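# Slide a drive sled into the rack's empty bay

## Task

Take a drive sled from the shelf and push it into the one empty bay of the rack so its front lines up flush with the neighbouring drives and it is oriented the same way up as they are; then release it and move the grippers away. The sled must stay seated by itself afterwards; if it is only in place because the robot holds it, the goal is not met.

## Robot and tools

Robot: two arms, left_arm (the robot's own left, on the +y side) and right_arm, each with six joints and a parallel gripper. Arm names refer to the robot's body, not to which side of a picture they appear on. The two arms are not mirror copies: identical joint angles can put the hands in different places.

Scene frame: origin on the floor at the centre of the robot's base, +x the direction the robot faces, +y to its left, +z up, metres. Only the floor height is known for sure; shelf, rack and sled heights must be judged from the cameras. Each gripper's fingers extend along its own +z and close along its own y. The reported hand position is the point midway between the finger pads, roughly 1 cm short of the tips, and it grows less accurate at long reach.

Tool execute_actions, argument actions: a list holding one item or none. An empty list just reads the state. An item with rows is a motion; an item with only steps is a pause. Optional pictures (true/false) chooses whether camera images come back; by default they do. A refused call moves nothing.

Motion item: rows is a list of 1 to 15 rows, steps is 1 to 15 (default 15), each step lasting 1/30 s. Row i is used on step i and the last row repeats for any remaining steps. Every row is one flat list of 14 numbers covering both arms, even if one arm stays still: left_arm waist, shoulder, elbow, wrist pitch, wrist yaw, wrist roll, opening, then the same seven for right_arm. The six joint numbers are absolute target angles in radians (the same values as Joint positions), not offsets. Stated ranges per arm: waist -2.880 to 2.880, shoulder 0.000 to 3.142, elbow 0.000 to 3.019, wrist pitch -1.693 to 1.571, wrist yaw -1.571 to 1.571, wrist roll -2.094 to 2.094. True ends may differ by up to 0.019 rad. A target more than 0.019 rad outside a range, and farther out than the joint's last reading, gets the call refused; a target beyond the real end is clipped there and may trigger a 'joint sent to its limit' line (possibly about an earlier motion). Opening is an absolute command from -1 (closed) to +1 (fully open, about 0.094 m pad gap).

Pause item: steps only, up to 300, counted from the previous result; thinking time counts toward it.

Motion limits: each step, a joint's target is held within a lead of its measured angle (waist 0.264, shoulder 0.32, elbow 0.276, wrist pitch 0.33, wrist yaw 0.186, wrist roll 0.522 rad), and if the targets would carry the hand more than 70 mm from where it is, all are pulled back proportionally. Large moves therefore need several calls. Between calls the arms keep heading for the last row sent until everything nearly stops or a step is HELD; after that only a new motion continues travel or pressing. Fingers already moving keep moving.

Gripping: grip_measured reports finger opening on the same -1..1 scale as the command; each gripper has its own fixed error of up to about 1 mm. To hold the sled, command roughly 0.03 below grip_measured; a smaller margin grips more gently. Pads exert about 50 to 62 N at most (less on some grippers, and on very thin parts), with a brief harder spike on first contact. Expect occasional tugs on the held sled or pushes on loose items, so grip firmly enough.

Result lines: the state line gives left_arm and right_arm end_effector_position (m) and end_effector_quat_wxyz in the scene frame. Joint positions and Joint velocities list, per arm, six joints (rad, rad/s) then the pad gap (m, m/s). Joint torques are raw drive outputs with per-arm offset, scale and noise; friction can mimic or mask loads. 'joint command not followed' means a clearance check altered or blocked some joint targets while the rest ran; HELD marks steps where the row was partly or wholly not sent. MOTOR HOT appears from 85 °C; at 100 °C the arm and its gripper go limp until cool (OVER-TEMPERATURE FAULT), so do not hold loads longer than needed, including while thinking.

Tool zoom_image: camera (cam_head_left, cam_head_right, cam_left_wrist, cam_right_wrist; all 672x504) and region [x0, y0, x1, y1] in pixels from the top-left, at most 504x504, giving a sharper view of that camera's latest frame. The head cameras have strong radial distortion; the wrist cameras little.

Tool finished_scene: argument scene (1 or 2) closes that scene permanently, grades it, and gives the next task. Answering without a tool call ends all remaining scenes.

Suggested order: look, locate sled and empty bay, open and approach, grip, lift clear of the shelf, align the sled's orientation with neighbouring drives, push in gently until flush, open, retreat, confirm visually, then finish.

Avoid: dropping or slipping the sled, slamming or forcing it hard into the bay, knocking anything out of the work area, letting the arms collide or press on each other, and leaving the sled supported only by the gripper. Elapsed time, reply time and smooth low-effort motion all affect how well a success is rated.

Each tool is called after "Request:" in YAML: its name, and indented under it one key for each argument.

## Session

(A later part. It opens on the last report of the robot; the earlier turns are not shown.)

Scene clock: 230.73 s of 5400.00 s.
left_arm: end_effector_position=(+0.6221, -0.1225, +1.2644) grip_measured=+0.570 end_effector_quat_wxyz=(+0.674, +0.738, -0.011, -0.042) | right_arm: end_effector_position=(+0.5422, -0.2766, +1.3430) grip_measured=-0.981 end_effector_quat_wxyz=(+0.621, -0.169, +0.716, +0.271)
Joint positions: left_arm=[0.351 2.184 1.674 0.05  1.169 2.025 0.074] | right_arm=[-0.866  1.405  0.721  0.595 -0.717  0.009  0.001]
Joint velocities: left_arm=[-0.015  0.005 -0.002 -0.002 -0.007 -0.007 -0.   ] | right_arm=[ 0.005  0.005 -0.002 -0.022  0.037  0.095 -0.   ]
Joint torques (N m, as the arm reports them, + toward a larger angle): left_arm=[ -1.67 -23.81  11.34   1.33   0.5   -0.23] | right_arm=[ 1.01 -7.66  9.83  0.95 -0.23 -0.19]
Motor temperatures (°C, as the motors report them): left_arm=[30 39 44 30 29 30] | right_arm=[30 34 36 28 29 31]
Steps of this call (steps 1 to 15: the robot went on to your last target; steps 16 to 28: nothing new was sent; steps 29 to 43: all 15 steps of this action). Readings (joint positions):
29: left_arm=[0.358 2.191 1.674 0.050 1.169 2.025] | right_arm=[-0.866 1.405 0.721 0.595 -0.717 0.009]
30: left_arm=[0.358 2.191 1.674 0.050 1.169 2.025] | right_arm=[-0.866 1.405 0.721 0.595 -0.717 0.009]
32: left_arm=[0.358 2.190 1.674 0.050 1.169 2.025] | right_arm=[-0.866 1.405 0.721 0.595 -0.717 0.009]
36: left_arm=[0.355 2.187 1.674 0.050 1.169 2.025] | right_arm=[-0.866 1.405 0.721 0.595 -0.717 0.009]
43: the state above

Request:
execute_actions:
  actions: []

Request:
zoom_image:
  camera: "cam_right_wrist"
  region: [270, 130, 390, 240]

Request:
zoom_image:
  camera: "cam_head_left"
  region: [360, 70, 470, 150]

Request:
zoom_image:
  camera: "cam_head_right"
  region: [300, 70, 410, 150]

Scene clock: 231.80 s of 5400.00 s.
left_arm: end_effector_position=(+0.6221, -0.1225, +1.2644) grip_measured=+0.570 end_effector_quat_wxyz=(+0.674, +0.738, -0.011, -0.042) | right_arm: end_effector_position=(+0.5422, -0.2766, +1.3430) grip_measured=-0.981 end_effector_quat_wxyz=(+0.621, -0.169, +0.716, +0.271)
Joint positions: left_arm=[0.351 2.184 1.674 0.05  1.169 2.025 0.074] | right_arm=[-0.866  1.405  0.721  0.595 -0.717  0.009  0.001]
Joint velocities: left_arm=[-0.005 -0.015 -0.002 -0.032 -0.022 -0.051  0.   ] | right_arm=[-0.005 -0.005 -0.032 -0.002 -0.051 -0.051  0.001]
Joint torques (N m, as the arm reports them, + toward a larger angle): left_arm=[ -2.03 -24.52  11.34   1.41   0.49  -0.22] | right_arm=[ 1.   -7.63  9.81  0.97 -0.23 -0.19]
Motor temperatures (°C, as the motors report them): left_arm=[30 39 44 30 29 30] | right_arm=[30 34 36 28 29 31]
Steps of this call (steps 1 to 15: the robot went on to your last target; steps 16 to 32: nothing new was sent). Readings (joint positions):
1: left_arm=[0.351 2.184 1.674 0.050 1.169 2.025] | right_arm=[-0.866 1.405 0.721 0.595 -0.717 0.009]
2: left_arm=[0.351 2.184 1.674 0.050 1.169 2.025] | right_arm=[-0.866 1.405 0.721 0.595 -0.717 0.009]
4: left_arm=[0.351 2.184 1.674 0.050 1.169 2.025] | right_arm=[-0.866 1.405 0.721 0.595 -0.717 0.009]
8: left_arm=[0.351 2.184 1.674 0.050 1.169 2.025] | right_arm=[-0.866 1.405 0.721 0.595 -0.717 0.009]
32: the state above
All arms were judged still, so your last target was given up. Only a new action makes them travel on or press farther. Fingers that are still opening or closing keep moving.

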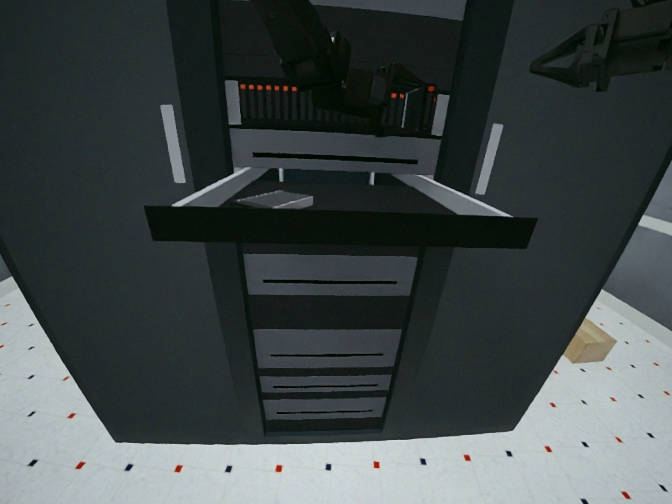

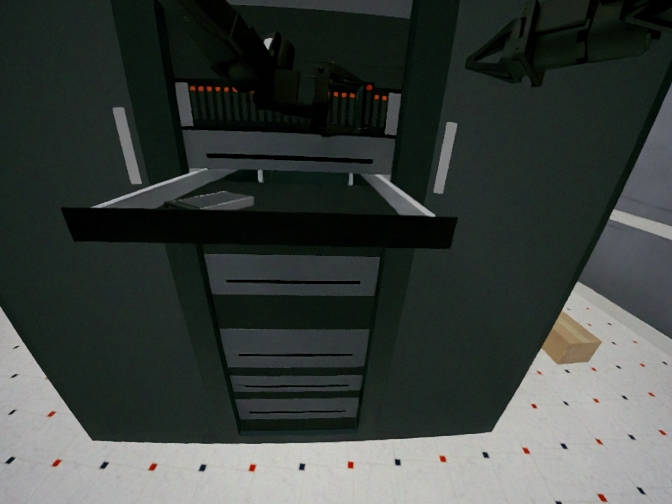

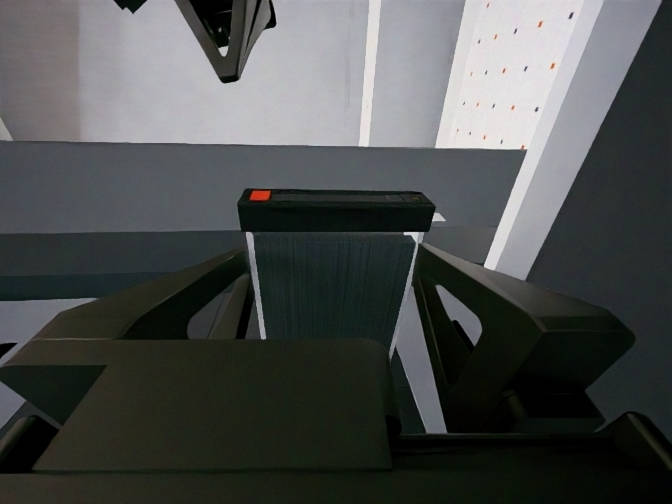

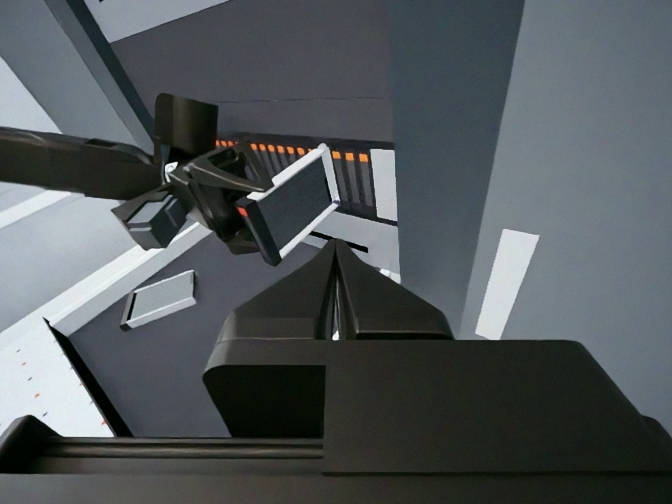

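Region (270, 130, 390, 240) of cam_right_wrist's 672x504 image, scaled by 4.200, with more detail than that image has; it fills the top 462 rows of this view, and the rest is white.

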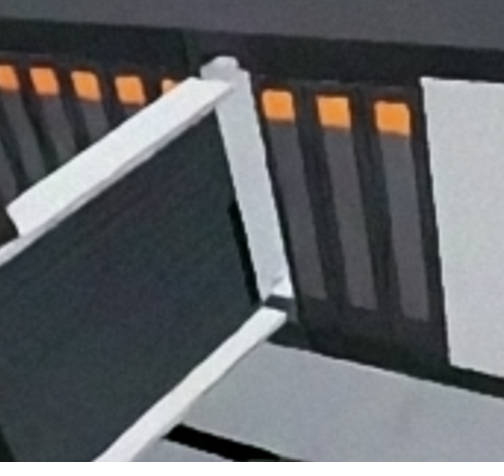

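Region (360, 70, 470, 150) of cam_head_left's 672x504 image, scaled by 4.582, with more detail than that image has; it fills the top 367 rows of this view, and the rest is white.

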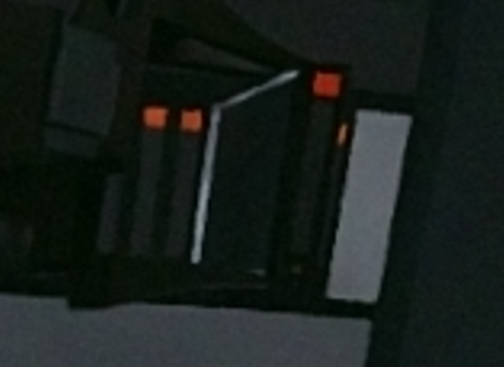

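Region (300, 70, 410, 150) of cam_head_right's 672x504 image, scaled by 4.582, with more detail than that image has; it fills the top 367 rows of this view, and the rest is white.

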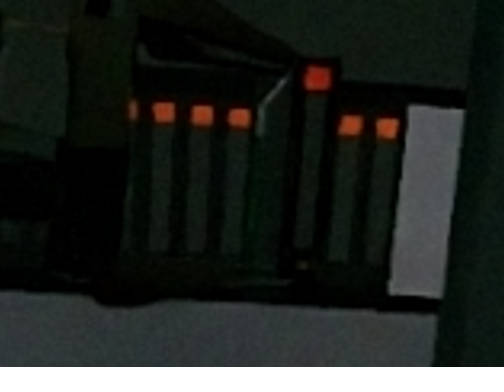

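Request:
execute_actions:
  actions:
    - {"rows": [[0.35,2.17,1.73,0.04,1.17,2.02,0.5,-0.856,1.41,0.75,0.58,-0.72,0.0,-1.0],[0.358,2.182,1.734,0.036,1.17,2.02,0.5,-0.856,1.41,0.75,0.58,-0.72,0.0,-1.0],[0.36,2.185,1.734,0.036,1.17,2.02,0.5,-0.856,1.41,0.75,0.58,-0.72,0.0,-1.0],[0.36,2.187,1.734,0.036,1.17,2.02,0.5,-0.856,1.41,0.75,0.58,-0.72,0.0,-1.0],[0.36,2.187,1.734,0.036,1.17,2.02,0.5,-0.856,1.41,0.75,0.58,-0.72,0.0,-1.0],[0.36,2.187,1.734,0.036,1.17,2.02,0.5,-0.856,1.41,0.75,0.58,-0.72,0.0,-1.0],[0.361,2.189,1.739,0.034,1.17,2.02,0.5,-0.856,1.41,0.75,0.58,-0.72,0.0,-1.0],[0.362,2.191,1.744,0.032,1.17,2.02,0.5,-0.856,1.41,0.75,0.58,-0.72,0.0,-1.0],[0.363,2.193,1.748,0.029,1.17,2.02,0.5,-0.856,1.41,0.75,0.58,-0.72,0.0,-1.0]], "steps": 15}
  pictures: false

Scene clock: 233.90 s of 5400.00 s.
left_arm: end_effector_position=(+0.6261, -0.1214, +1.2620) grip_measured=+0.570 end_effector_quat_wxyz=(+0.673, +0.738, -0.009, -0.042) | right_arm: end_effector_position=(+0.5422, -0.2766, +1.3430) grip_measured=-0.981 end_effector_quat_wxyz=(+0.621, -0.169, +0.716, +0.271)
Joint positions: left_arm=[0.355 2.192 1.685 0.044 1.169 2.025 0.074] | right_arm=[-0.866  1.405  0.721  0.595 -0.717  0.009  0.001]
Joint velocities: left_arm=[ 0.005 -0.005 -0.007 -0.002 -0.007 -0.007  0.001] | right_arm=[-0.015  0.015 -0.007 -0.012  0.037 -0.051 -0.001]
Joint torques (N m, as the arm reports them, + toward a larger angle): left_arm=[ -1.12 -21.47  12.54   0.95   0.5   -0.17] | right_arm=[ 0.96 -7.62  9.8   0.94 -0.22 -0.19]
Motor temperatures (°C, as the motors report them): left_arm=[30 40 44 30 29 30] | right_arm=[30 34 36 28 29 31]
Steps of this call (steps 1 to 48: nothing new was sent; steps 49 to 63: all 15 steps of this action). Readings (joint positions):
49: left_arm=[0.351 2.184 1.674 0.050 1.169 2.025] | right_arm=[-0.866 1.405 0.721 0.595 -0.717 0.009]
50: left_arm=[0.351 2.184 1.674 0.050 1.169 2.025] | right_arm=[-0.866 1.405 0.721 0.595 -0.717 0.009]
52: left_arm=[0.351 2.184 1.674 0.050 1.169 2.025] | right_arm=[-0.866 1.405 0.721 0.595 -0.717 0.009]
56: left_arm=[0.352 2.185 1.675 0.050 1.169 2.025] | right_arm=[-0.866 1.405 0.721 0.595 -0.717 0.009]
63: the state above

Request:
execute_actions:
  actions:
    - {"rows": [[0.363,2.195,1.752,0.027,1.172,2.02,0.5,-0.856,1.41,0.75,0.58,-0.72,0.0,-1.0],[0.363,2.197,1.756,0.025,1.174,2.02,0.5,-0.856,1.41,0.75,0.58,-0.72,0.0,-1.0],[0.363,2.199,1.76,0.023,1.175,2.02,0.5,-0.856,1.41,0.75,0.58,-0.72,0.0,-1.0],[0.364,2.2,1.764,0.021,1.176,2.02,0.5,-0.856,1.41,0.75,0.58,-0.72,0.0,-1.0],[0.364,2.202,1.768,0.018,1.176,2.02,0.5,-0.856,1.41,0.75,0.58,-0.72,0.0,-1.0],[0.365,2.204,1.772,0.016,1.177,2.02,0.5,-0.856,1.41,0.75,0.58,-0.72,0.0,-1.0],[0.366,2.206,1.777,0.014,1.177,2.02,0.5,-0.856,1.41,0.75,0.58,-0.72,0.0,-1.0],[0.366,2.208,1.781,0.012,1.178,2.02,0.5,-0.856,1.41,0.75,0.58,-0.72,0.0,-1.0],[0.367,2.21,1.785,0.009,1.178,2.02,0.5,-0.856,1.41,0.75,0.58,-0.72,0.0,-1.0],[0.368,2.212,1.789,0.007,1.179,2.02,0.5,-0.856,1.41,0.75,0.58,-0.72,0.0,-1.0],[0.368,2.214,1.794,0.005,1.179,2.02,0.5,-0.856,1.41,0.75,0.58,-0.72,0.0,-1.0],[0.369,2.215,1.798,0.002,1.18,2.02,0.5,-0.856,1.41,0.75,0.58,-0.72,0.0,-1.0]], "steps": 15}
  pictures: false

Scene clock: 235.87 s of 5400.00 s.
left_arm: end_effector_position=(+0.6288, -0.1225, +1.2627) grip_measured=+0.570 end_effector_quat_wxyz=(+0.673, +0.738, -0.008, -0.046) | right_arm: end_effector_position=(+0.5422, -0.2766, +1.3430) grip_measured=-0.981 end_effector_quat_wxyz=(+0.621, -0.169, +0.716, +0.271)
Joint positions: left_arm=[0.355 2.2   1.702 0.028 1.173 2.025 0.074] | right_arm=[-0.866  1.405  0.721  0.595 -0.717  0.009  0.001]
Joint velocities: left_arm=[-0.015  0.005  0.017 -0.022 -0.007  0.037  0.001] | right_arm=[-0.005 -0.005 -0.027  0.002 -0.037  0.022 -0.   ]
Joint torques (N m, as the arm reports them, + toward a larger angle): left_arm=[ -0.8  -19.33  14.87   0.61   0.83  -0.2 ] | right_arm=[ 0.93 -7.56  9.82  0.95 -0.24 -0.19]
Motor temperatures (°C, as the motors report them): left_arm=[30 40 44 30 29 30] | right_arm=[30 34 36 28 29 31]
Steps of this call (steps 1 to 15: the robot went on to your last target; steps 16 to 44: nothing new was sent; steps 45 to 59: all 15 steps of this action). Readings (joint positions):
45: left_arm=[0.356 2.193 1.686 0.044 1.169 2.025] | right_arm=[-0.866 1.405 0.721 0.595 -0.717 0.009]
46: left_arm=[0.356 2.193 1.687 0.043 1.169 2.025] | right_arm=[-0.866 1.405 0.721 0.595 -0.717 0.009]
48: left_arm=[0.356 2.196 1.693 0.039 1.169 2.025] | right_arm=[-0.866 1.405 0.721 0.595 -0.717 0.009]
52: left_arm=[0.356 2.200 1.701 0.034 1.171 2.025] | right_arm=[-0.866 1.405 0.721 0.595 -0.717 0.009]
59: the state above

Request:
execute_actions:
  actions: []

Request:
zoom_image:
  camera: "cam_right_wrist"
  region: [295, 135, 365, 215]

Request:
zoom_image:
  camera: "cam_head_left"
  region: [380, 80, 460, 140]

Request:
zoom_image:
  camera: "cam_head_right"
  region: [320, 80, 400, 140]

Scene clock: 237.80 s of 5400.00 s.
left_arm: end_effector_position=(+0.6288, -0.1225, +1.2627) grip_measured=+0.570 end_effector_quat_wxyz=(+0.673, +0.738, -0.008, -0.046) | right_arm: end_effector_position=(+0.5422, -0.2766, +1.3430) grip_measured=-0.981 end_effector_quat_wxyz=(+0.621, -0.169, +0.716, +0.271)
Joint positions: left_arm=[0.355 2.2   1.703 0.027 1.173 2.025 0.074] | right_arm=[-0.866  1.405  0.721  0.595 -0.717  0.009  0.001]
Joint velocities: left_arm=[ 0.005 -0.005  0.002 -0.002 -0.022 -0.11  -0.001] | right_arm=[-0.015  0.005  0.012 -0.002  0.007 -0.037 -0.001]
Joint torques (N m, as the arm reports them, + toward a larger angle): left_arm=[ -0.51 -20.09  14.84   0.65   0.81  -0.16] | right_arm=[ 1.01 -7.65  9.81  0.96 -0.23 -0.19]
Motor temperatures (°C, as the motors report them): left_arm=[30 40 45 30 29 30] | right_arm=[30 34 36 28 29 31]
Steps of this call (steps 1 to 15: the robot went on to your last target; steps 16 to 58: nothing new was sent). Readings (joint positions):
1: left_arm=[0.355 2.200 1.703 0.028 1.173 2.025] | right_arm=[-0.866 1.405 0.721 0.595 -0.717 0.009]
2: left_arm=[0.355 2.200 1.703 0.027 1.173 2.025] | right_arm=[-0.866 1.405 0.721 0.595 -0.717 0.009]
4: left_arm=[0.355 2.200 1.703 0.027 1.173 2.025] | right_arm=[-0.866 1.405 0.721 0.595 -0.717 0.009]
8: left_arm=[0.355 2.200 1.703 0.027 1.173 2.025] | right_arm=[-0.866 1.405 0.721 0.595 -0.717 0.009]
58: the state above
All arms were judged still, so your last target was given up. Only a new action makes them travel on or press farther. Fingers that are still opening or closing keep moving.

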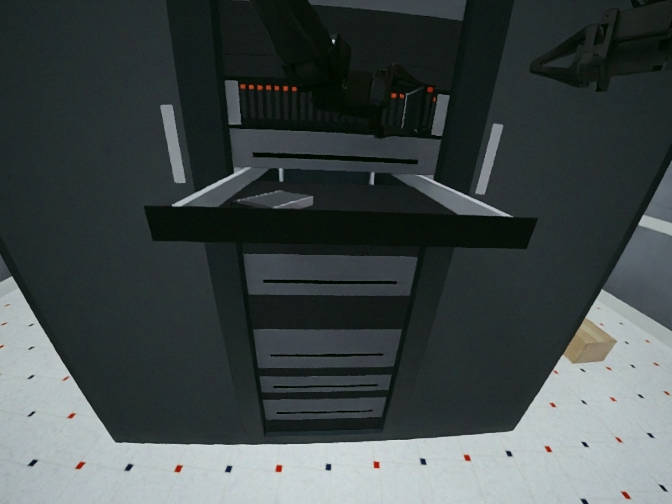

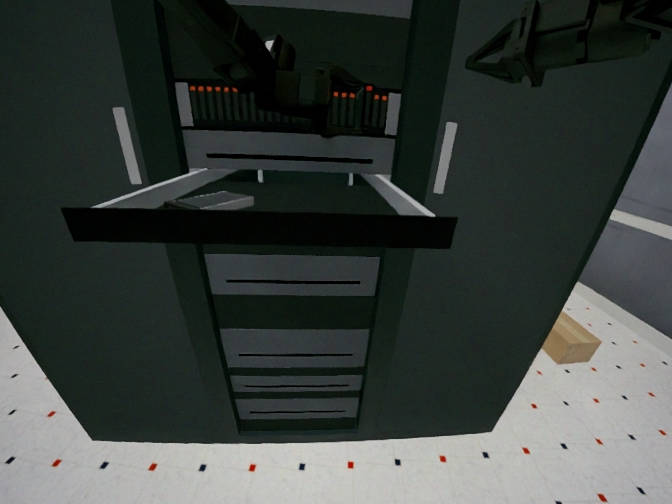

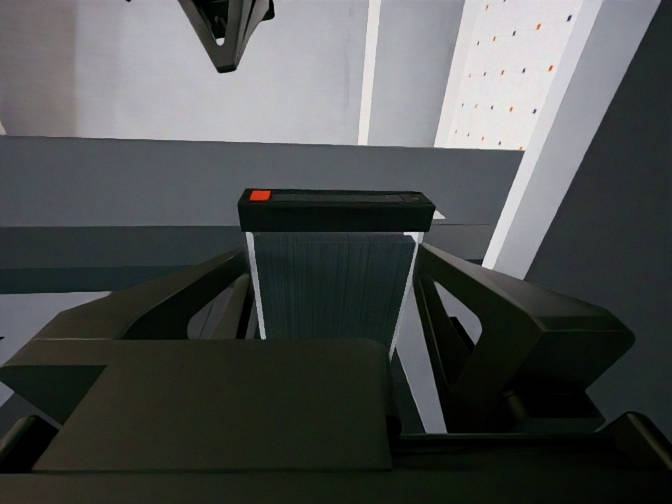

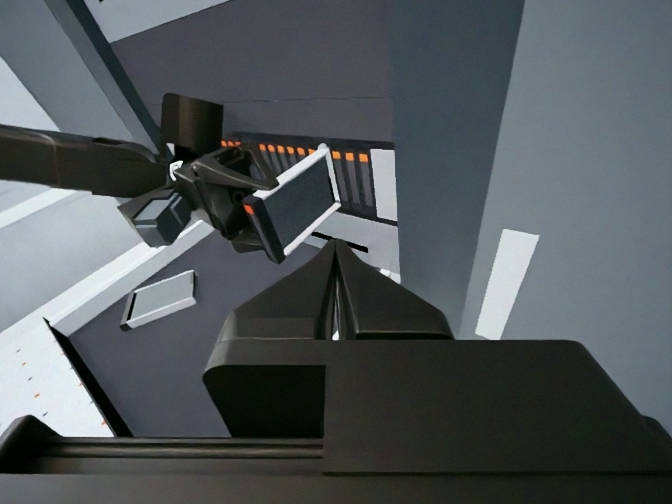

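Region (295, 135, 365, 215) of cam_right_wrist's 672x504 image, scaled by 6.300, with more detail than that image has; it fills the left 441 columns of this view, and the rest is white.

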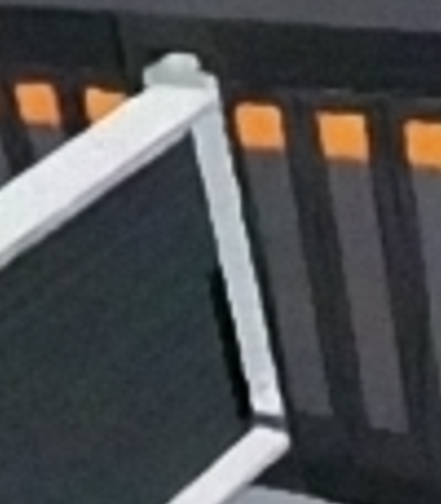

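Region (380, 80, 460, 140) of cam_head_left's 672x504 image, scaled by 6.300, with more detail than that image has; it fills the top 378 rows of this view, and the rest is white.

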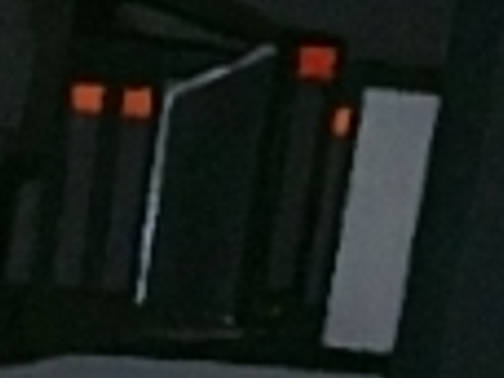

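Region (320, 80, 400, 140) of cam_head_right's 672x504 image, scaled by 6.300, with more detail than that image has; it fills the top 378 rows of this view, and the rest is white.

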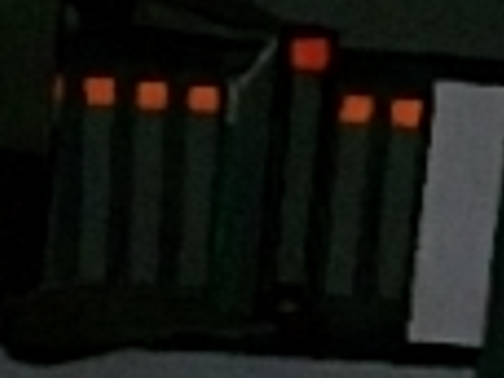

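Request:
zoom_image:
  camera: "cam_right_wrist"
  region: [100, 255, 220, 345]

Request:
zoom_image:
  camera: "cam_head_left"
  region: [210, 170, 340, 230]

Region (100, 255, 220, 345) of cam_right_wrist's 672x504 image, scaled by 4.200, with more detail than that image has; it fills the top 378 rows of this view, and the rest is white.

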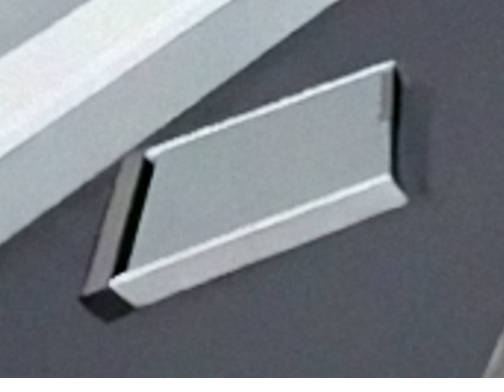

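Region (210, 170, 340, 230) of cam_head_left's 672x504 image, scaled by 3.877, with more detail than that image has; it fills the top 233 rows of this view, and the rest is white.

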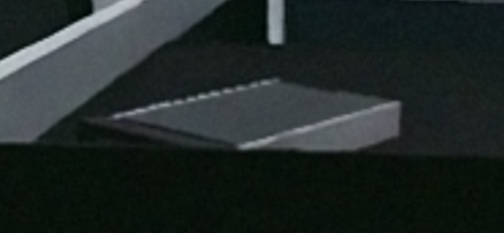

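Request:
execute_actions:
  actions:
    - {"rows": [[0.36,2.19,1.74,0.03,1.172,2.03,0.5,-0.856,1.41,0.75,0.58,-0.72,0.0,-1.0],[0.36,2.175,1.72,0.045,1.17,2.04,0.5,-0.856,1.41,0.75,0.58,-0.72,0.0,-1.0],[0.36,2.166,1.714,0.055,1.168,2.05,0.5,-0.856,1.41,0.75,0.58,-0.72,0.0,-1.0],[0.36,2.163,1.71,0.062,1.166,2.056,0.5,-0.856,1.41,0.75,0.58,-0.72,0.0,-1.0],[0.36,2.16,1.707,0.068,1.165,2.062,0.5,-0.856,1.41,0.75,0.58,-0.72,0.0,-1.0],[0.36,2.158,1.704,0.075,1.165,2.068,0.5,-0.856,1.41,0.75,0.58,-0.72,0.0,-1.0]], "steps": 15}
  pictures: false

Scene clock: 245.23 s of 5400.00 s.
left_arm: end_effector_position=(+0.6281, -0.1223, +1.2608) grip_measured=+0.570 end_effector_quat_wxyz=(+0.673, +0.739, -0.016, -0.034) | right_arm: end_effector_position=(+0.5422, -0.2766, +1.3430) grip_measured=-0.981 end_effector_quat_wxyz=(+0.621, -0.169, +0.716, +0.271)
Joint positions: left_arm=[0.355 2.198 1.693 0.041 1.167 2.048 0.074] | right_arm=[-0.866  1.405  0.721  0.595 -0.717  0.009  0.001]
Joint velocities: left_arm=[-0.005 -0.005  0.002 -0.017  0.007 -0.022 -0.   ] | right_arm=[ 0.005 -0.015 -0.017  0.012 -0.037  0.022  0.   ]
Joint torques (N m, as the arm reports them, + toward a larger angle): left_arm=[ -0.68 -24.41   8.68   2.77   0.42   0.02] | right_arm=[ 0.95 -7.66  9.8   0.96 -0.23 -0.18]
Motor temperatures (°C, as the motors report them): left_arm=[30 39 46 30 29 30] | right_arm=[30 34 37 28 29 31]
Steps of this call (steps 1 to 90: nothing new was sent; then 3.93 s passed at rest; steps 91 to 105: all 15 steps of this action). Readings (joint positions):
91: left_arm=[0.355 2.200 1.703 0.027 1.173 2.025] | right_arm=[-0.866 1.405 0.721 0.595 -0.717 0.009]
92: left_arm=[0.354 2.200 1.702 0.027 1.172 2.025] | right_arm=[-0.866 1.405 0.721 0.595 -0.717 0.009]
94: left_arm=[0.354 2.199 1.701 0.028 1.170 2.028] | right_arm=[-0.866 1.405 0.721 0.595 -0.717 0.009]
98: left_arm=[0.355 2.198 1.695 0.039 1.167 2.040] | right_arm=[-0.866 1.405 0.721 0.595 -0.717 0.009]
105: the state above

Request:
execute_actions:
  actions:
    - {"rows": [[0.362,2.17,1.71,0.06,1.168,2.06,0.5,-0.856,1.41,0.75,0.58,-0.72,0.0,-1.0],[0.364,2.185,1.72,0.05,1.168,2.06,0.5,-0.856,1.41,0.75,0.58,-0.72,0.0,-1.0],[0.365,2.195,1.73,0.04,1.168,2.06,0.5,-0.856,1.41,0.75,0.58,-0.72,0.0,-1.0],[0.366,2.197,1.74,0.035,1.168,2.06,0.5,-0.856,1.41,0.75,0.58,-0.72,0.0,-1.0],[0.367,2.197,1.745,0.03,1.168,2.06,0.5,-0.856,1.41,0.75,0.58,-0.72,0.0,-1.0]], "steps": 15}
  pictures: false

Scene clock: 246.80 s of 5400.00 s.
left_arm: end_effector_position=(+0.6299, -0.1199, +1.2608) grip_measured=+0.570 end_effector_quat_wxyz=(+0.673, +0.739, -0.016, -0.031) | right_arm: end_effector_position=(+0.5422, -0.2766, +1.3430) grip_measured=-0.981 end_effector_quat_wxyz=(+0.621, -0.169, +0.716, +0.271)
Joint positions: left_arm=[0.359 2.198 1.693 0.042 1.167 2.05  0.074] | right_arm=[-0.866  1.405  0.721  0.595 -0.717  0.009  0.001]
Joint velocities: left_arm=[-0.005  0.005 -0.012 -0.012  0.007 -0.007 -0.001] | right_arm=[-0.005 -0.005 -0.017  0.012  0.037  0.051 -0.   ]
Joint torques (N m, as the arm reports them, + toward a larger angle): left_arm=[ -1.65 -21.72  11.74   1.12   0.56  -0.06] | right_arm=[ 0.99 -7.7   9.84  0.96 -0.24 -0.18]
Motor temperatures (°C, as the motors report them): left_arm=[30 40 46 30 29 30] | right_arm=[31 34 37 28 29 31]
Steps of this call (steps 1 to 15: the robot went on to your last target; steps 16 to 32: nothing new was sent; steps 33 to 47: all 15 steps of this action). Readings (joint positions):
33: left_arm=[0.355 2.198 1.693 0.042 1.167 2.050] | right_arm=[-0.866 1.405 0.721 0.595 -0.717 0.009]
34: left_arm=[0.355 2.198 1.693 0.042 1.167 2.050] | right_arm=[-0.866 1.405 0.721 0.595 -0.717 0.009]
36: left_arm=[0.355 2.198 1.693 0.042 1.167 2.050] | right_arm=[-0.866 1.405 0.721 0.595 -0.717 0.009]
40: left_arm=[0.357 2.198 1.693 0.042 1.167 2.050] | right_arm=[-0.866 1.405 0.721 0.595 -0.717 0.009]
47: the state above

Request:
execute_actions:
  actions:
    - {"rows": [[0.367,2.198,1.752,0.027,1.172,2.06,0.5,-0.856,1.41,0.75,0.58,-0.72,0.0,-1.0],[0.367,2.199,1.757,0.025,1.173,2.06,0.5,-0.856,1.41,0.75,0.58,-0.72,0.0,-1.0],[0.367,2.201,1.761,0.023,1.174,2.06,0.5,-0.856,1.41,0.75,0.58,-0.72,0.0,-1.0],[0.368,2.203,1.765,0.021,1.174,2.06,0.5,-0.856,1.41,0.75,0.58,-0.72,0.0,-1.0],[0.368,2.205,1.769,0.019,1.175,2.06,0.5,-0.856,1.41,0.75,0.58,-0.72,0.0,-1.0],[0.369,2.207,1.773,0.017,1.175,2.06,0.5,-0.856,1.41,0.75,0.58,-0.72,0.0,-1.0],[0.369,2.209,1.777,0.015,1.176,2.06,0.5,-0.856,1.41,0.75,0.58,-0.72,0.0,-1.0],[0.37,2.211,1.781,0.013,1.176,2.06,0.5,-0.856,1.41,0.75,0.58,-0.72,0.0,-1.0],[0.37,2.213,1.785,0.011,1.177,2.06,0.5,-0.856,1.41,0.75,0.58,-0.72,0.0,-1.0],[0.371,2.214,1.789,0.009,1.177,2.06,0.5,-0.856,1.41,0.75,0.58,-0.72,0.0,-1.0],[0.371,2.216,1.793,0.006,1.178,2.06,0.5,-0.856,1.41,0.75,0.58,-0.72,0.0,-1.0],[0.372,2.217,1.797,0.004,1.178,2.06,0.5,-0.856,1.41,0.75,0.58,-0.72,0.0,-1.0]], "steps": 15}
  pictures: false

Scene clock: 248.63 s of 5400.00 s.
left_arm: end_effector_position=(+0.6293, -0.1212, +1.2611) grip_measured=+0.570 end_effector_quat_wxyz=(+0.673, +0.739, -0.016, -0.036) | right_arm: end_effector_position=(+0.5422, -0.2766, +1.3430) grip_measured=-0.981 end_effector_quat_wxyz=(+0.621, -0.169, +0.716, +0.271)
Joint positions: left_arm=[0.357 2.2   1.7   0.03  1.171 2.05  0.074] | right_arm=[-0.866  1.405  0.721  0.595 -0.717  0.009  0.001]
Joint velocities: left_arm=[-0.005 -0.005  0.007 -0.012  0.095  0.066 -0.001] | right_arm=[-0.015 -0.015 -0.002 -0.007 -0.037 -0.051  0.001]
Joint torques (N m, as the arm reports them, + toward a larger angle): left_arm=[ -0.57 -20.01  14.97   0.69   0.81  -0.06] | right_arm=[ 0.97 -7.69  9.81  0.96 -0.23 -0.19]
Motor temperatures (°C, as the motors report them): left_arm=[30 40 46 30 29 30] | right_arm=[31 34 37 28 29 31]
Steps of this call (steps 1 to 15: the robot went on to your last target; steps 16 to 40: nothing new was sent; steps 41 to 55: all 15 steps of this action). Readings (joint positions):
41: left_arm=[0.359 2.198 1.693 0.042 1.167 2.050] | right_arm=[-0.866 1.405 0.721 0.595 -0.717 0.009]
42: left_arm=[0.359 2.198 1.693 0.042 1.167 2.050] | right_arm=[-0.866 1.405 0.721 0.595 -0.717 0.009]
44: left_arm=[0.359 2.199 1.696 0.039 1.168 2.050] | right_arm=[-0.866 1.405 0.721 0.595 -0.717 0.009]
48: left_arm=[0.359 2.199 1.697 0.037 1.169 2.050] | right_arm=[-0.866 1.405 0.721 0.595 -0.717 0.009]
55: the state above

Request:
execute_actions:
  actions:
    - {"rows": [[0.362,2.2,1.74,0.02,1.172,2.06,0.5,-0.856,1.41,0.75,0.58,-0.72,0.0,-1.0],[0.362,2.2,1.72,0.02,1.172,2.06,0.5,-0.856,1.41,0.75,0.58,-0.72,0.0,-1.0],[0.362,2.2,1.712,0.02,1.172,2.06,0.5,-0.856,1.41,0.75,0.58,-0.72,0.0,-1.0],[0.362,2.2,1.71,0.02,1.172,2.06,0.5,-0.856,1.41,0.75,0.58,-0.72,0.0,-1.0],[0.362,2.2,1.708,0.02,1.172,2.06,0.5,-0.856,1.41,0.75,0.58,-0.72,0.0,-1.0],[0.362,2.2,1.706,0.02,1.172,2.06,0.5,-0.856,1.41,0.75,0.58,-0.72,0.0,-1.0]], "steps": 15}
  pictures: false

Scene clock: 258.40 s of 5400.00 s.
left_arm: end_effector_position=(+0.6278, -0.1220, +1.2593) grip_measured=+0.570 end_effector_quat_wxyz=(+0.672, +0.739, -0.015, -0.038) | right_arm: end_effector_position=(+0.5422, -0.2766, +1.3430) grip_measured=-0.981 end_effector_quat_wxyz=(+0.621, -0.169, +0.716, +0.271)
Joint positions: left_arm=[0.356 2.201 1.697 0.029 1.171 2.051 0.074] | right_arm=[-0.866  1.405  0.721  0.595 -0.717  0.009  0.001]
Joint velocities: left_arm=[ 0.005 -0.015 -0.017  0.007  0.022  0.11  -0.001] | right_arm=[-0.015 -0.005  0.007  0.002  0.022 -0.022  0.   ]
Joint torques (N m, as the arm reports them, + toward a larger angle): left_arm=[ -0.72 -22.21   8.37   1.16   0.49  -0.06] | right_arm=[ 1.06 -7.6   9.82  0.96 -0.23 -0.18]
Motor temperatures (°C, as the motors report them): left_arm=[30 40 47 30 29 30] | right_arm=[31 34 37 28 29 31]
Steps of this call (steps 1 to 15: the robot went on to your last target; steps 16 to 90: nothing new was sent; then 6.27 s passed at rest; steps 91 to 105: all 15 steps of this action). Readings (joint positions):
91: left_arm=[0.356 2.201 1.701 0.029 1.171 2.050] | right_arm=[-0.866 1.405 0.721 0.595 -0.717 0.009]
92: left_arm=[0.356 2.201 1.700 0.029 1.171 2.050] | right_arm=[-0.866 1.405 0.721 0.595 -0.717 0.009]
94: left_arm=[0.356 2.201 1.699 0.029 1.171 2.050] | right_arm=[-0.866 1.405 0.721 0.595 -0.717 0.009]
98: left_arm=[0.356 2.201 1.697 0.029 1.171 2.051] | right_arm=[-0.866 1.405 0.721 0.595 -0.717 0.009]
105: the state above

Request:
execute_actions:
  actions:
    - {"rows": [[0.364,2.204,1.74,0.016,1.176,2.06,0.5,-0.856,1.41,0.75,0.58,-0.72,0.0,-1.0],[0.365,2.206,1.757,0.014,1.177,2.06,0.5,-0.856,1.41,0.75,0.58,-0.72,0.0,-1.0],[0.366,2.208,1.761,0.012,1.177,2.06,0.5,-0.856,1.41,0.75,0.58,-0.72,0.0,-1.0],[0.366,2.21,1.765,0.01,1.178,2.06,0.5,-0.856,1.41,0.75,0.58,-0.72,0.0,-1.0],[0.367,2.212,1.769,0.008,1.178,2.06,0.5,-0.856,1.41,0.75,0.58,-0.72,0.0,-1.0],[0.368,2.214,1.773,0.006,1.179,2.06,0.5,-0.856,1.41,0.75,0.58,-0.72,0.0,-1.0],[0.368,2.216,1.777,0.004,1.179,2.06,0.5,-0.856,1.41,0.75,0.58,-0.72,0.0,-1.0],[0.369,2.218,1.781,0.002,1.18,2.06,0.5,-0.856,1.41,0.75,0.58,-0.72,0.0,-1.0],[0.37,2.22,1.785,0.0,1.18,2.06,0.5,-0.856,1.41,0.75,0.58,-0.72,0.0,-1.0],[0.37,2.222,1.789,-0.002,1.181,2.06,0.5,-0.856,1.41,0.75,0.58,-0.72,0.0,-1.0],[0.371,2.224,1.793,-0.005,1.181,2.06,0.5,-0.856,1.41,0.75,0.58,-0.72,0.0,-1.0],[0.372,2.226,1.797,-0.008,1.182,2.06,0.5,-0.856,1.41,0.75,0.58,-0.72,0.0,-1.0]], "steps": 15}
  pictures: false

Scene clock: 260.97 s of 5400.00 s.
left_arm: end_effector_position=(+0.6277, -0.1223, +1.2590) grip_measured=+0.570 end_effector_quat_wxyz=(+0.672, +0.739, -0.015, -0.041) | right_arm: end_effector_position=(+0.5422, -0.2766, +1.3430) grip_measured=-0.981 end_effector_quat_wxyz=(+0.621, -0.169, +0.716, +0.271)
Joint positions: left_arm=[0.356 2.203 1.701 0.023 1.175 2.051 0.074] | right_arm=[-0.866  1.405  0.721  0.595 -0.717  0.009  0.001]
Joint velocities: left_arm=[-0.024 -0.015  0.002 -0.017 -0.066 -0.007 -0.   ] | right_arm=[-0.005 -0.015  0.007 -0.012 -0.007 -0.007 -0.001]
Joint torques (N m, as the arm reports them, + toward a larger angle): left_arm=[ -0.57 -19.75  14.78   0.37   0.77  -0.09] | right_arm=[ 1.05 -7.59  9.8   0.97 -0.23 -0.19]
Motor temperatures (°C, as the motors report them): left_arm=[30 40 47 30 29 30] | right_arm=[31 34 37 28 29 31]
Steps of this call (steps 1 to 15: the robot went on to your last target; steps 16 to 62: nothing new was sent; steps 63 to 77: all 15 steps of this action). Readings (joint positions):
63: left_arm=[0.356 2.201 1.697 0.029 1.171 2.051] | right_arm=[-0.866 1.405 0.721 0.595 -0.717 0.009]
64: left_arm=[0.356 2.201 1.697 0.029 1.171 2.051] | right_arm=[-0.866 1.405 0.721 0.595 -0.717 0.009]
66: left_arm=[0.356 2.202 1.698 0.029 1.172 2.051] | right_arm=[-0.866 1.405 0.721 0.595 -0.717 0.009]
70: left_arm=[0.356 2.203 1.699 0.028 1.173 2.051] | right_arm=[-0.866 1.405 0.721 0.595 -0.717 0.009]
77: the state above

Request:
execute_actions:
  actions:
    - {"rows": [[0.358,2.19,1.73,0.03,1.172,2.06,0.5,-0.8,1.45,0.72,0.66,-0.6,0.15,-0.6],[0.358,2.175,1.71,0.04,1.17,2.06,0.5,-0.76,1.48,0.7,0.72,-0.48,0.3,-0.2],[0.358,2.165,1.705,0.05,1.168,2.06,0.5,-0.72,1.51,0.68,0.78,-0.36,0.45,0.2],[0.358,2.16,1.70,0.055,1.168,2.06,0.5,-0.68,1.54,0.66,0.84,-0.24,0.6,0.6],[0.358,2.158,1.698,0.06,1.168,2.06,0.5,-0.64,1.57,0.64,0.9,-0.12,0.75,1.0],[0.358,2.158,1.698,0.06,1.168,2.06,0.5,-0.6,1.6,0.62,0.95,0.0,0.9,1.0]], "steps": 15}
  pictures: false

Request:
execute_actions:
  actions:
    - {"rows": [[0.358,2.158,1.698,0.06,1.168,2.06,0.5,-0.54,1.62,0.63,0.99,0.1,1.0,1.0],[0.358,2.158,1.698,0.06,1.168,2.06,0.5,-0.48,1.64,0.635,1.03,0.2,1.1,1.0],[0.358,2.158,1.698,0.06,1.168,2.06,0.5,-0.42,1.66,0.64,1.07,0.3,1.2,1.0],[0.358,2.158,1.698,0.06,1.168,2.06,0.5,-0.36,1.68,0.645,1.11,0.4,1.3,1.0],[0.358,2.158,1.698,0.06,1.168,2.06,0.5,-0.3,1.7,0.65,1.15,0.5,1.4,1.0],[0.358,2.158,1.698,0.06,1.168,2.06,0.5,-0.25,1.71,0.655,1.17,0.55,1.5,1.0],[0.358,2.158,1.698,0.06,1.168,2.06,0.5,-0.215,1.72,0.66,1.19,0.585,1.585,1.0]], "steps": 15}
  pictures: false

Request:
execute_actions:
  actions:
    - {"steps": 30}

Scene clock: 274.37 s of 5400.00 s.
left_arm: end_effector_position=(+0.6242, -0.1225, +1.2563) grip_measured=+0.570 end_effector_quat_wxyz=(+0.670, +0.741, -0.013, -0.042) | right_arm: end_effector_position=(+0.5481, -0.2270, +1.2491) grip_measured=+1.000 end_effector_quat_wxyz=(+0.549, +0.261, +0.714, +0.348)
Joint positions: left_arm=[0.353 2.198 1.686 0.026 1.169 2.051 0.074] | right_arm=[-0.584  1.62   0.612  0.913 -0.003  0.82   0.094]
Joint velocities: left_arm=[ 0.005 -0.005  0.002  0.012 -0.007  0.051 -0.   ] | right_arm=[-0.024 -0.034 -0.002  0.173  0.037  0.491  0.   ]
Joint torques (N m, as the arm reports them, + toward a larger angle): left_arm=[ -0.58 -24.75   8.7    2.97   0.44  -0.07] | right_arm=[-0.81 -9.51  6.33  2.77  0.07 -0.1 ]
Motor temperatures (°C, as the motors report them): left_arm=[30 40 48 30 29 30] | right_arm=[31 34 37 28 29 31]
Steps of this call (steps 1 to 15: the robot went on to your last target; steps 16 to 90: nothing new was sent; then 9.90 s passed at rest; steps 91 to 105: all 15 steps of this action). Readings (joint positions):
91: left_arm=[0.353 2.205 1.703 0.019 1.175 2.051] | right_arm=[-0.861 1.406 0.720 0.602 -0.665 0.028]
92: left_arm=[0.353 2.205 1.702 0.019 1.173 2.051] | right_arm=[-0.849 1.413 0.719 0.626 -0.570 0.072]
94: left_arm=[0.353 2.203 1.698 0.020 1.171 2.051] | right_arm=[-0.800 1.445 0.711 0.718 -0.372 0.218]
98: left_arm=[0.353 2.200 1.687 0.024 1.169 2.051] | right_arm=[-0.654 1.546 0.661 0.882 -0.053 0.549]
105: the state above

Scene clock: 274.87 s of 5400.00 s.
left_arm: end_effector_position=(+0.6243, -0.1225, +1.2572) grip_measured=+0.570 end_effector_quat_wxyz=(+0.671, +0.741, -0.013, -0.042) | right_arm: end_effector_position=(+0.5014, -0.1146, +1.2745) grip_measured=+1.000 end_effector_quat_wxyz=(+0.477, +0.515, +0.494, +0.512)
Joint positions: left_arm=[0.353 2.197 1.686 0.027 1.169 2.051 0.074] | right_arm=[-0.186  1.716  0.625  1.161  0.579  1.508  0.094]
Joint velocities: left_arm=[-0.005 -0.015  0.002  0.007  0.037  0.022  0.   ] | right_arm=[-0.103  0.005  0.007  0.066  0.051  0.432  0.   ]
Joint torques (N m, as the arm reports them, + toward a larger angle): left_arm=[ -1.22 -24.53   8.74   2.83   0.43  -0.08] | right_arm=[-1.23 -8.45  7.8   2.57  0.1  -0.11]
Motor temperatures (°C, as the motors report them): left_arm=[30 40 48 30 29 30] | right_arm=[31 34 37 28 29 31]
Steps of this call (steps 1 to 15: all 15 steps of this action). Readings (joint positions):
1: left_arm=[0.353 2.198 1.686 0.026 1.169 2.051] | right_arm=[-0.580 1.620 0.612 0.924 0.042 0.848]
2: left_arm=[0.353 2.198 1.686 0.026 1.169 2.051] | right_arm=[-0.570 1.621 0.612 0.946 0.125 0.891]
4: left_arm=[0.353 2.197 1.686 0.027 1.169 2.051] | right_arm=[-0.521 1.630 0.613 1.010 0.311 1.006]
8: left_arm=[0.353 2.197 1.686 0.027 1.169 2.051] | right_arm=[-0.337 1.669 0.614 1.114 0.544 1.249]
15: the state above

Scene clock: 275.87 s of 5400.00 s.
left_arm: end_effector_position=(+0.6243, -0.1225, +1.2572) grip_measured=+0.570 end_effector_quat_wxyz=(+0.671, +0.741, -0.013, -0.042) | right_arm: end_effector_position=(+0.5047, -0.1225, +1.2746) grip_measured=+1.000 end_effector_quat_wxyz=(+0.465, +0.536, +0.471, +0.525)
Joint positions: left_arm=[0.353 2.197 1.686 0.027 1.169 2.051 0.074] | right_arm=[-0.2    1.716  0.625  1.165  0.582  1.575  0.094]
Joint velocities: left_arm=[ 0.015 -0.024  0.012 -0.007  0.007  0.037 -0.   ] | right_arm=[-0.015 -0.005 -0.012  0.007  0.022 -0.022  0.   ]
Joint torques (N m, as the arm reports them, + toward a larger angle): left_arm=[ -1.17 -24.81   8.6    2.75   0.43  -0.07] | right_arm=[-0.57 -8.51  7.85  2.53  0.06 -0.09]
Motor temperatures (°C, as the motors report them): left_arm=[30 40 48 30 29 30] | right_arm=[31 34 37 28 29 31]
Steps of this call (steps 1 to 30: the robot went on to your last target). Readings (joint positions):
1: left_arm=[0.353 2.197 1.686 0.027 1.169 2.051] | right_arm=[-0.189 1.716 0.625 1.163 0.581 1.521]
2: left_arm=[0.353 2.197 1.686 0.027 1.169 2.051] | right_arm=[-0.193 1.716 0.625 1.165 0.581 1.532]
4: left_arm=[0.353 2.197 1.686 0.027 1.169 2.051] | right_arm=[-0.199 1.716 0.625 1.165 0.582 1.548]
8: left_arm=[0.353 2.197 1.686 0.027 1.169 2.051] | right_arm=[-0.200 1.716 0.625 1.165 0.582 1.564]
30: the state above
All arms were judged still, so your last target was given up. Only a new action makes them travel on or press farther. Fingers that are still opening or closing keep moving.

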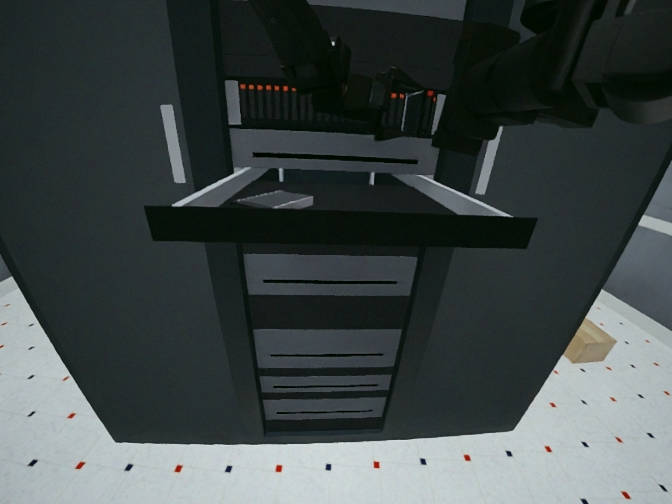

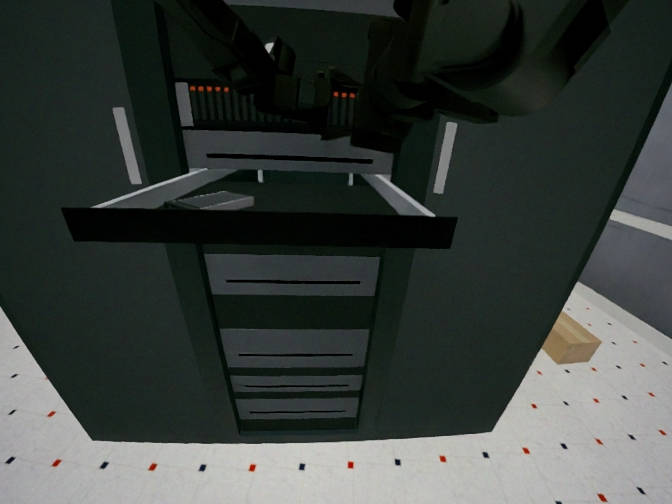

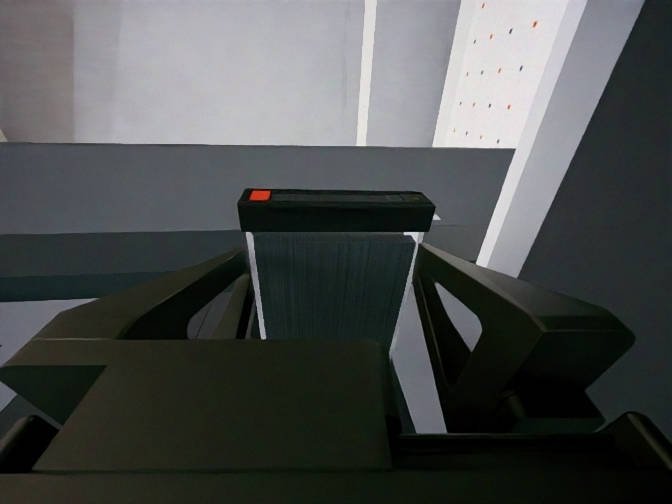

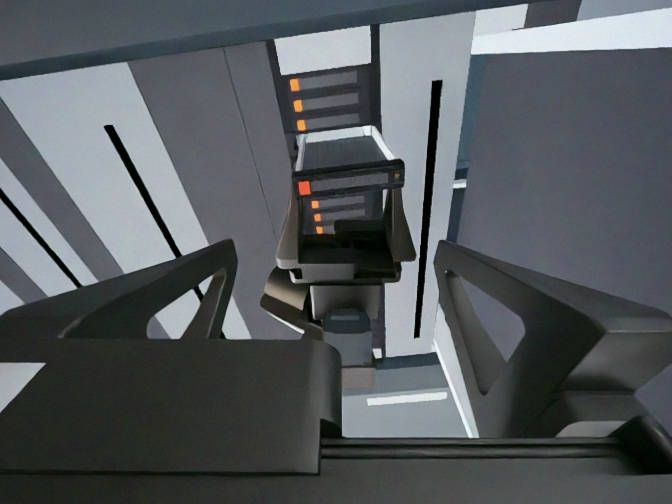

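Request:
zoom_image:
  camera: "cam_right_wrist"
  region: [270, 70, 420, 210]

Region (270, 70, 420, 210) of cam_right_wrist's 672x504 image, scaled by 3.360, with more detail than that image has; it fills the top 470 rows of this view, and the rest is white.

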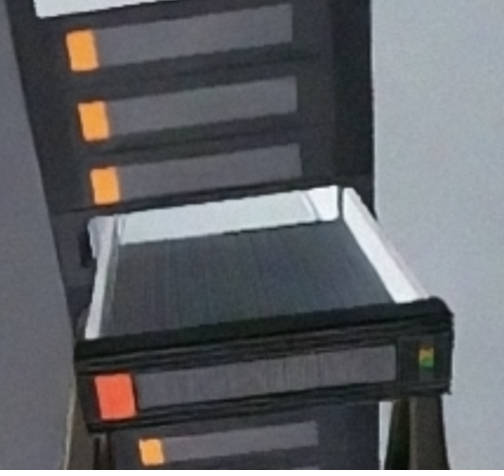

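Request:
execute_actions:
  actions:
    - {"rows": [[0.358,2.156,1.698,0.06,1.168,2.06,0.5,-0.215,1.72,0.66,1.19,0.585,1.585,1.0],[0.358,2.154,1.698,0.06,1.168,2.06,0.5,-0.215,1.72,0.66,1.19,0.585,1.585,1.0],[0.358,2.153,1.698,0.06,1.168,2.06,0.5,-0.215,1.72,0.66,1.19,0.585,1.585,1.0]], "steps": 15}

Request:
zoom_image:
  camera: "cam_right_wrist"
  region: [270, 70, 420, 210]

Scene clock: 278.67 s of 5400.00 s.
left_arm: end_effector_position=(+0.6245, -0.1221, +1.2613) grip_measured=+0.570 end_effector_quat_wxyz=(+0.671, +0.740, -0.015, -0.039) | right_arm: end_effector_position=(+0.5047, -0.1225, +1.2746) grip_measured=+1.000 end_effector_quat_wxyz=(+0.465, +0.536, +0.471, +0.525)
Joint positions: left_arm=[0.353 2.191 1.686 0.027 1.169 2.051 0.074] | right_arm=[-0.2    1.716  0.625  1.165  0.582  1.575  0.094]
Joint velocities: left_arm=[-0.024  0.015  0.007 -0.007  0.037 -0.007 -0.001] | right_arm=[-0.005 -0.024 -0.017 -0.022  0.007  0.022  0.   ]
Joint torques (N m, as the arm reports them, + toward a larger angle): left_arm=[ -0.94 -24.43   8.72   2.84   0.41  -0.09] | right_arm=[-0.52 -8.53  7.83  2.51  0.05 -0.1 ]
Motor temperatures (°C, as the motors report them): left_arm=[30 40 47 30 29 30] | right_arm=[31 34 37 28 29 31]
Steps of this call (steps 1 to 69: nothing new was sent; steps 70 to 84: all 15 steps of this action). Readings (joint positions):
70: left_arm=[0.353 2.197 1.686 0.027 1.169 2.051] | right_arm=[-0.200 1.716 0.625 1.165 0.582 1.575]
71: left_arm=[0.353 2.197 1.686 0.027 1.169 2.051] | right_arm=[-0.200 1.716 0.625 1.165 0.582 1.575]
73: left_arm=[0.353 2.196 1.686 0.027 1.169 2.051] | right_arm=[-0.200 1.716 0.625 1.165 0.582 1.575]
77: left_arm=[0.353 2.194 1.686 0.027 1.169 2.051] | right_arm=[-0.200 1.716 0.625 1.165 0.582 1.575]
84: the state above

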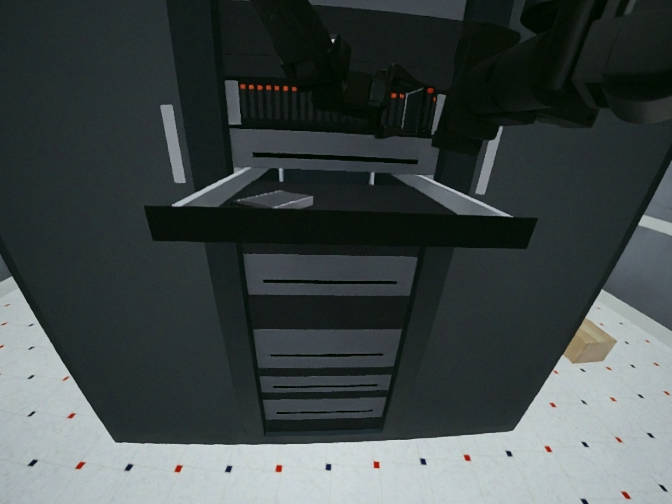

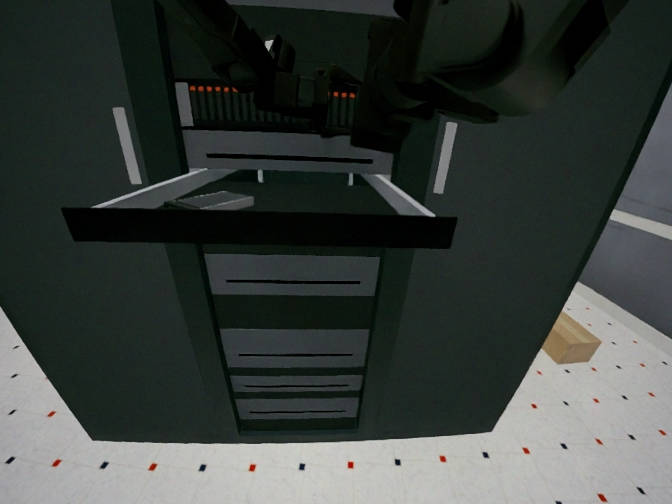

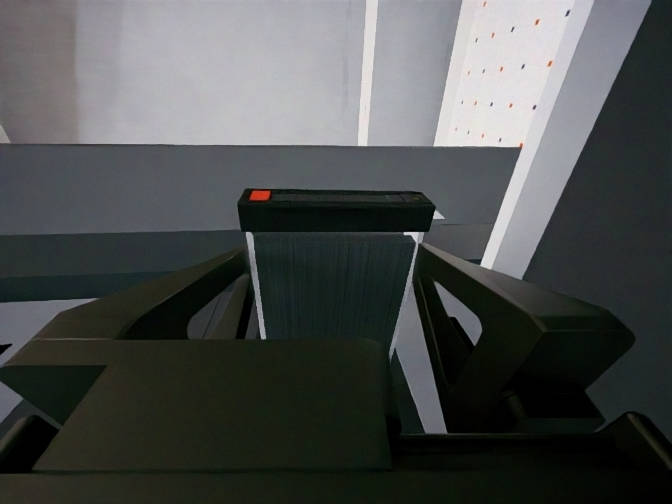

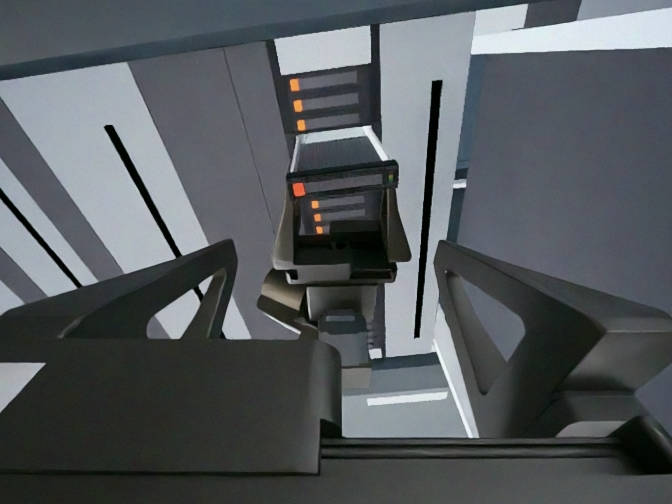

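Region (270, 70, 420, 210) of cam_right_wrist's 672x504 image, scaled by 3.360, with more detail than that image has; it fills the top 470 rows of this view, and the rest is white.

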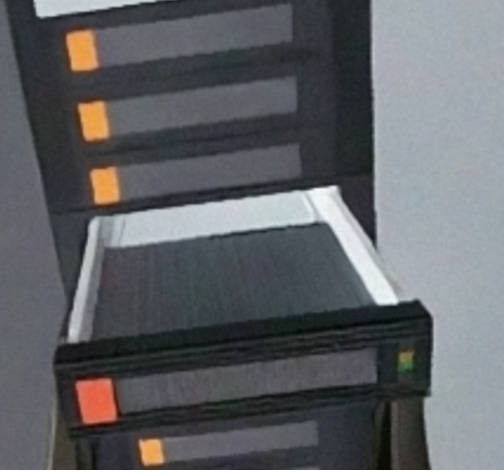

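Request:
zoom_image:
  camera: "cam_right_wrist"
  region: [285, 110, 385, 175]

Region (285, 110, 385, 175) of cam_right_wrist's 672x504 image, scaled by 5.040, with more detail than that image has; it fills the top 328 rows of this view, and the rest is white.

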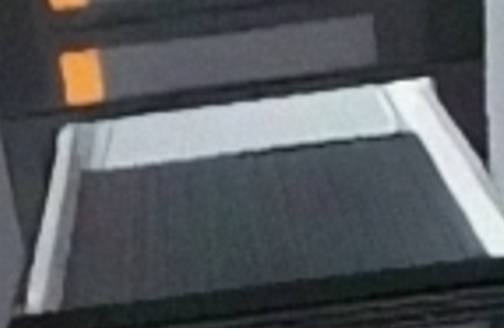

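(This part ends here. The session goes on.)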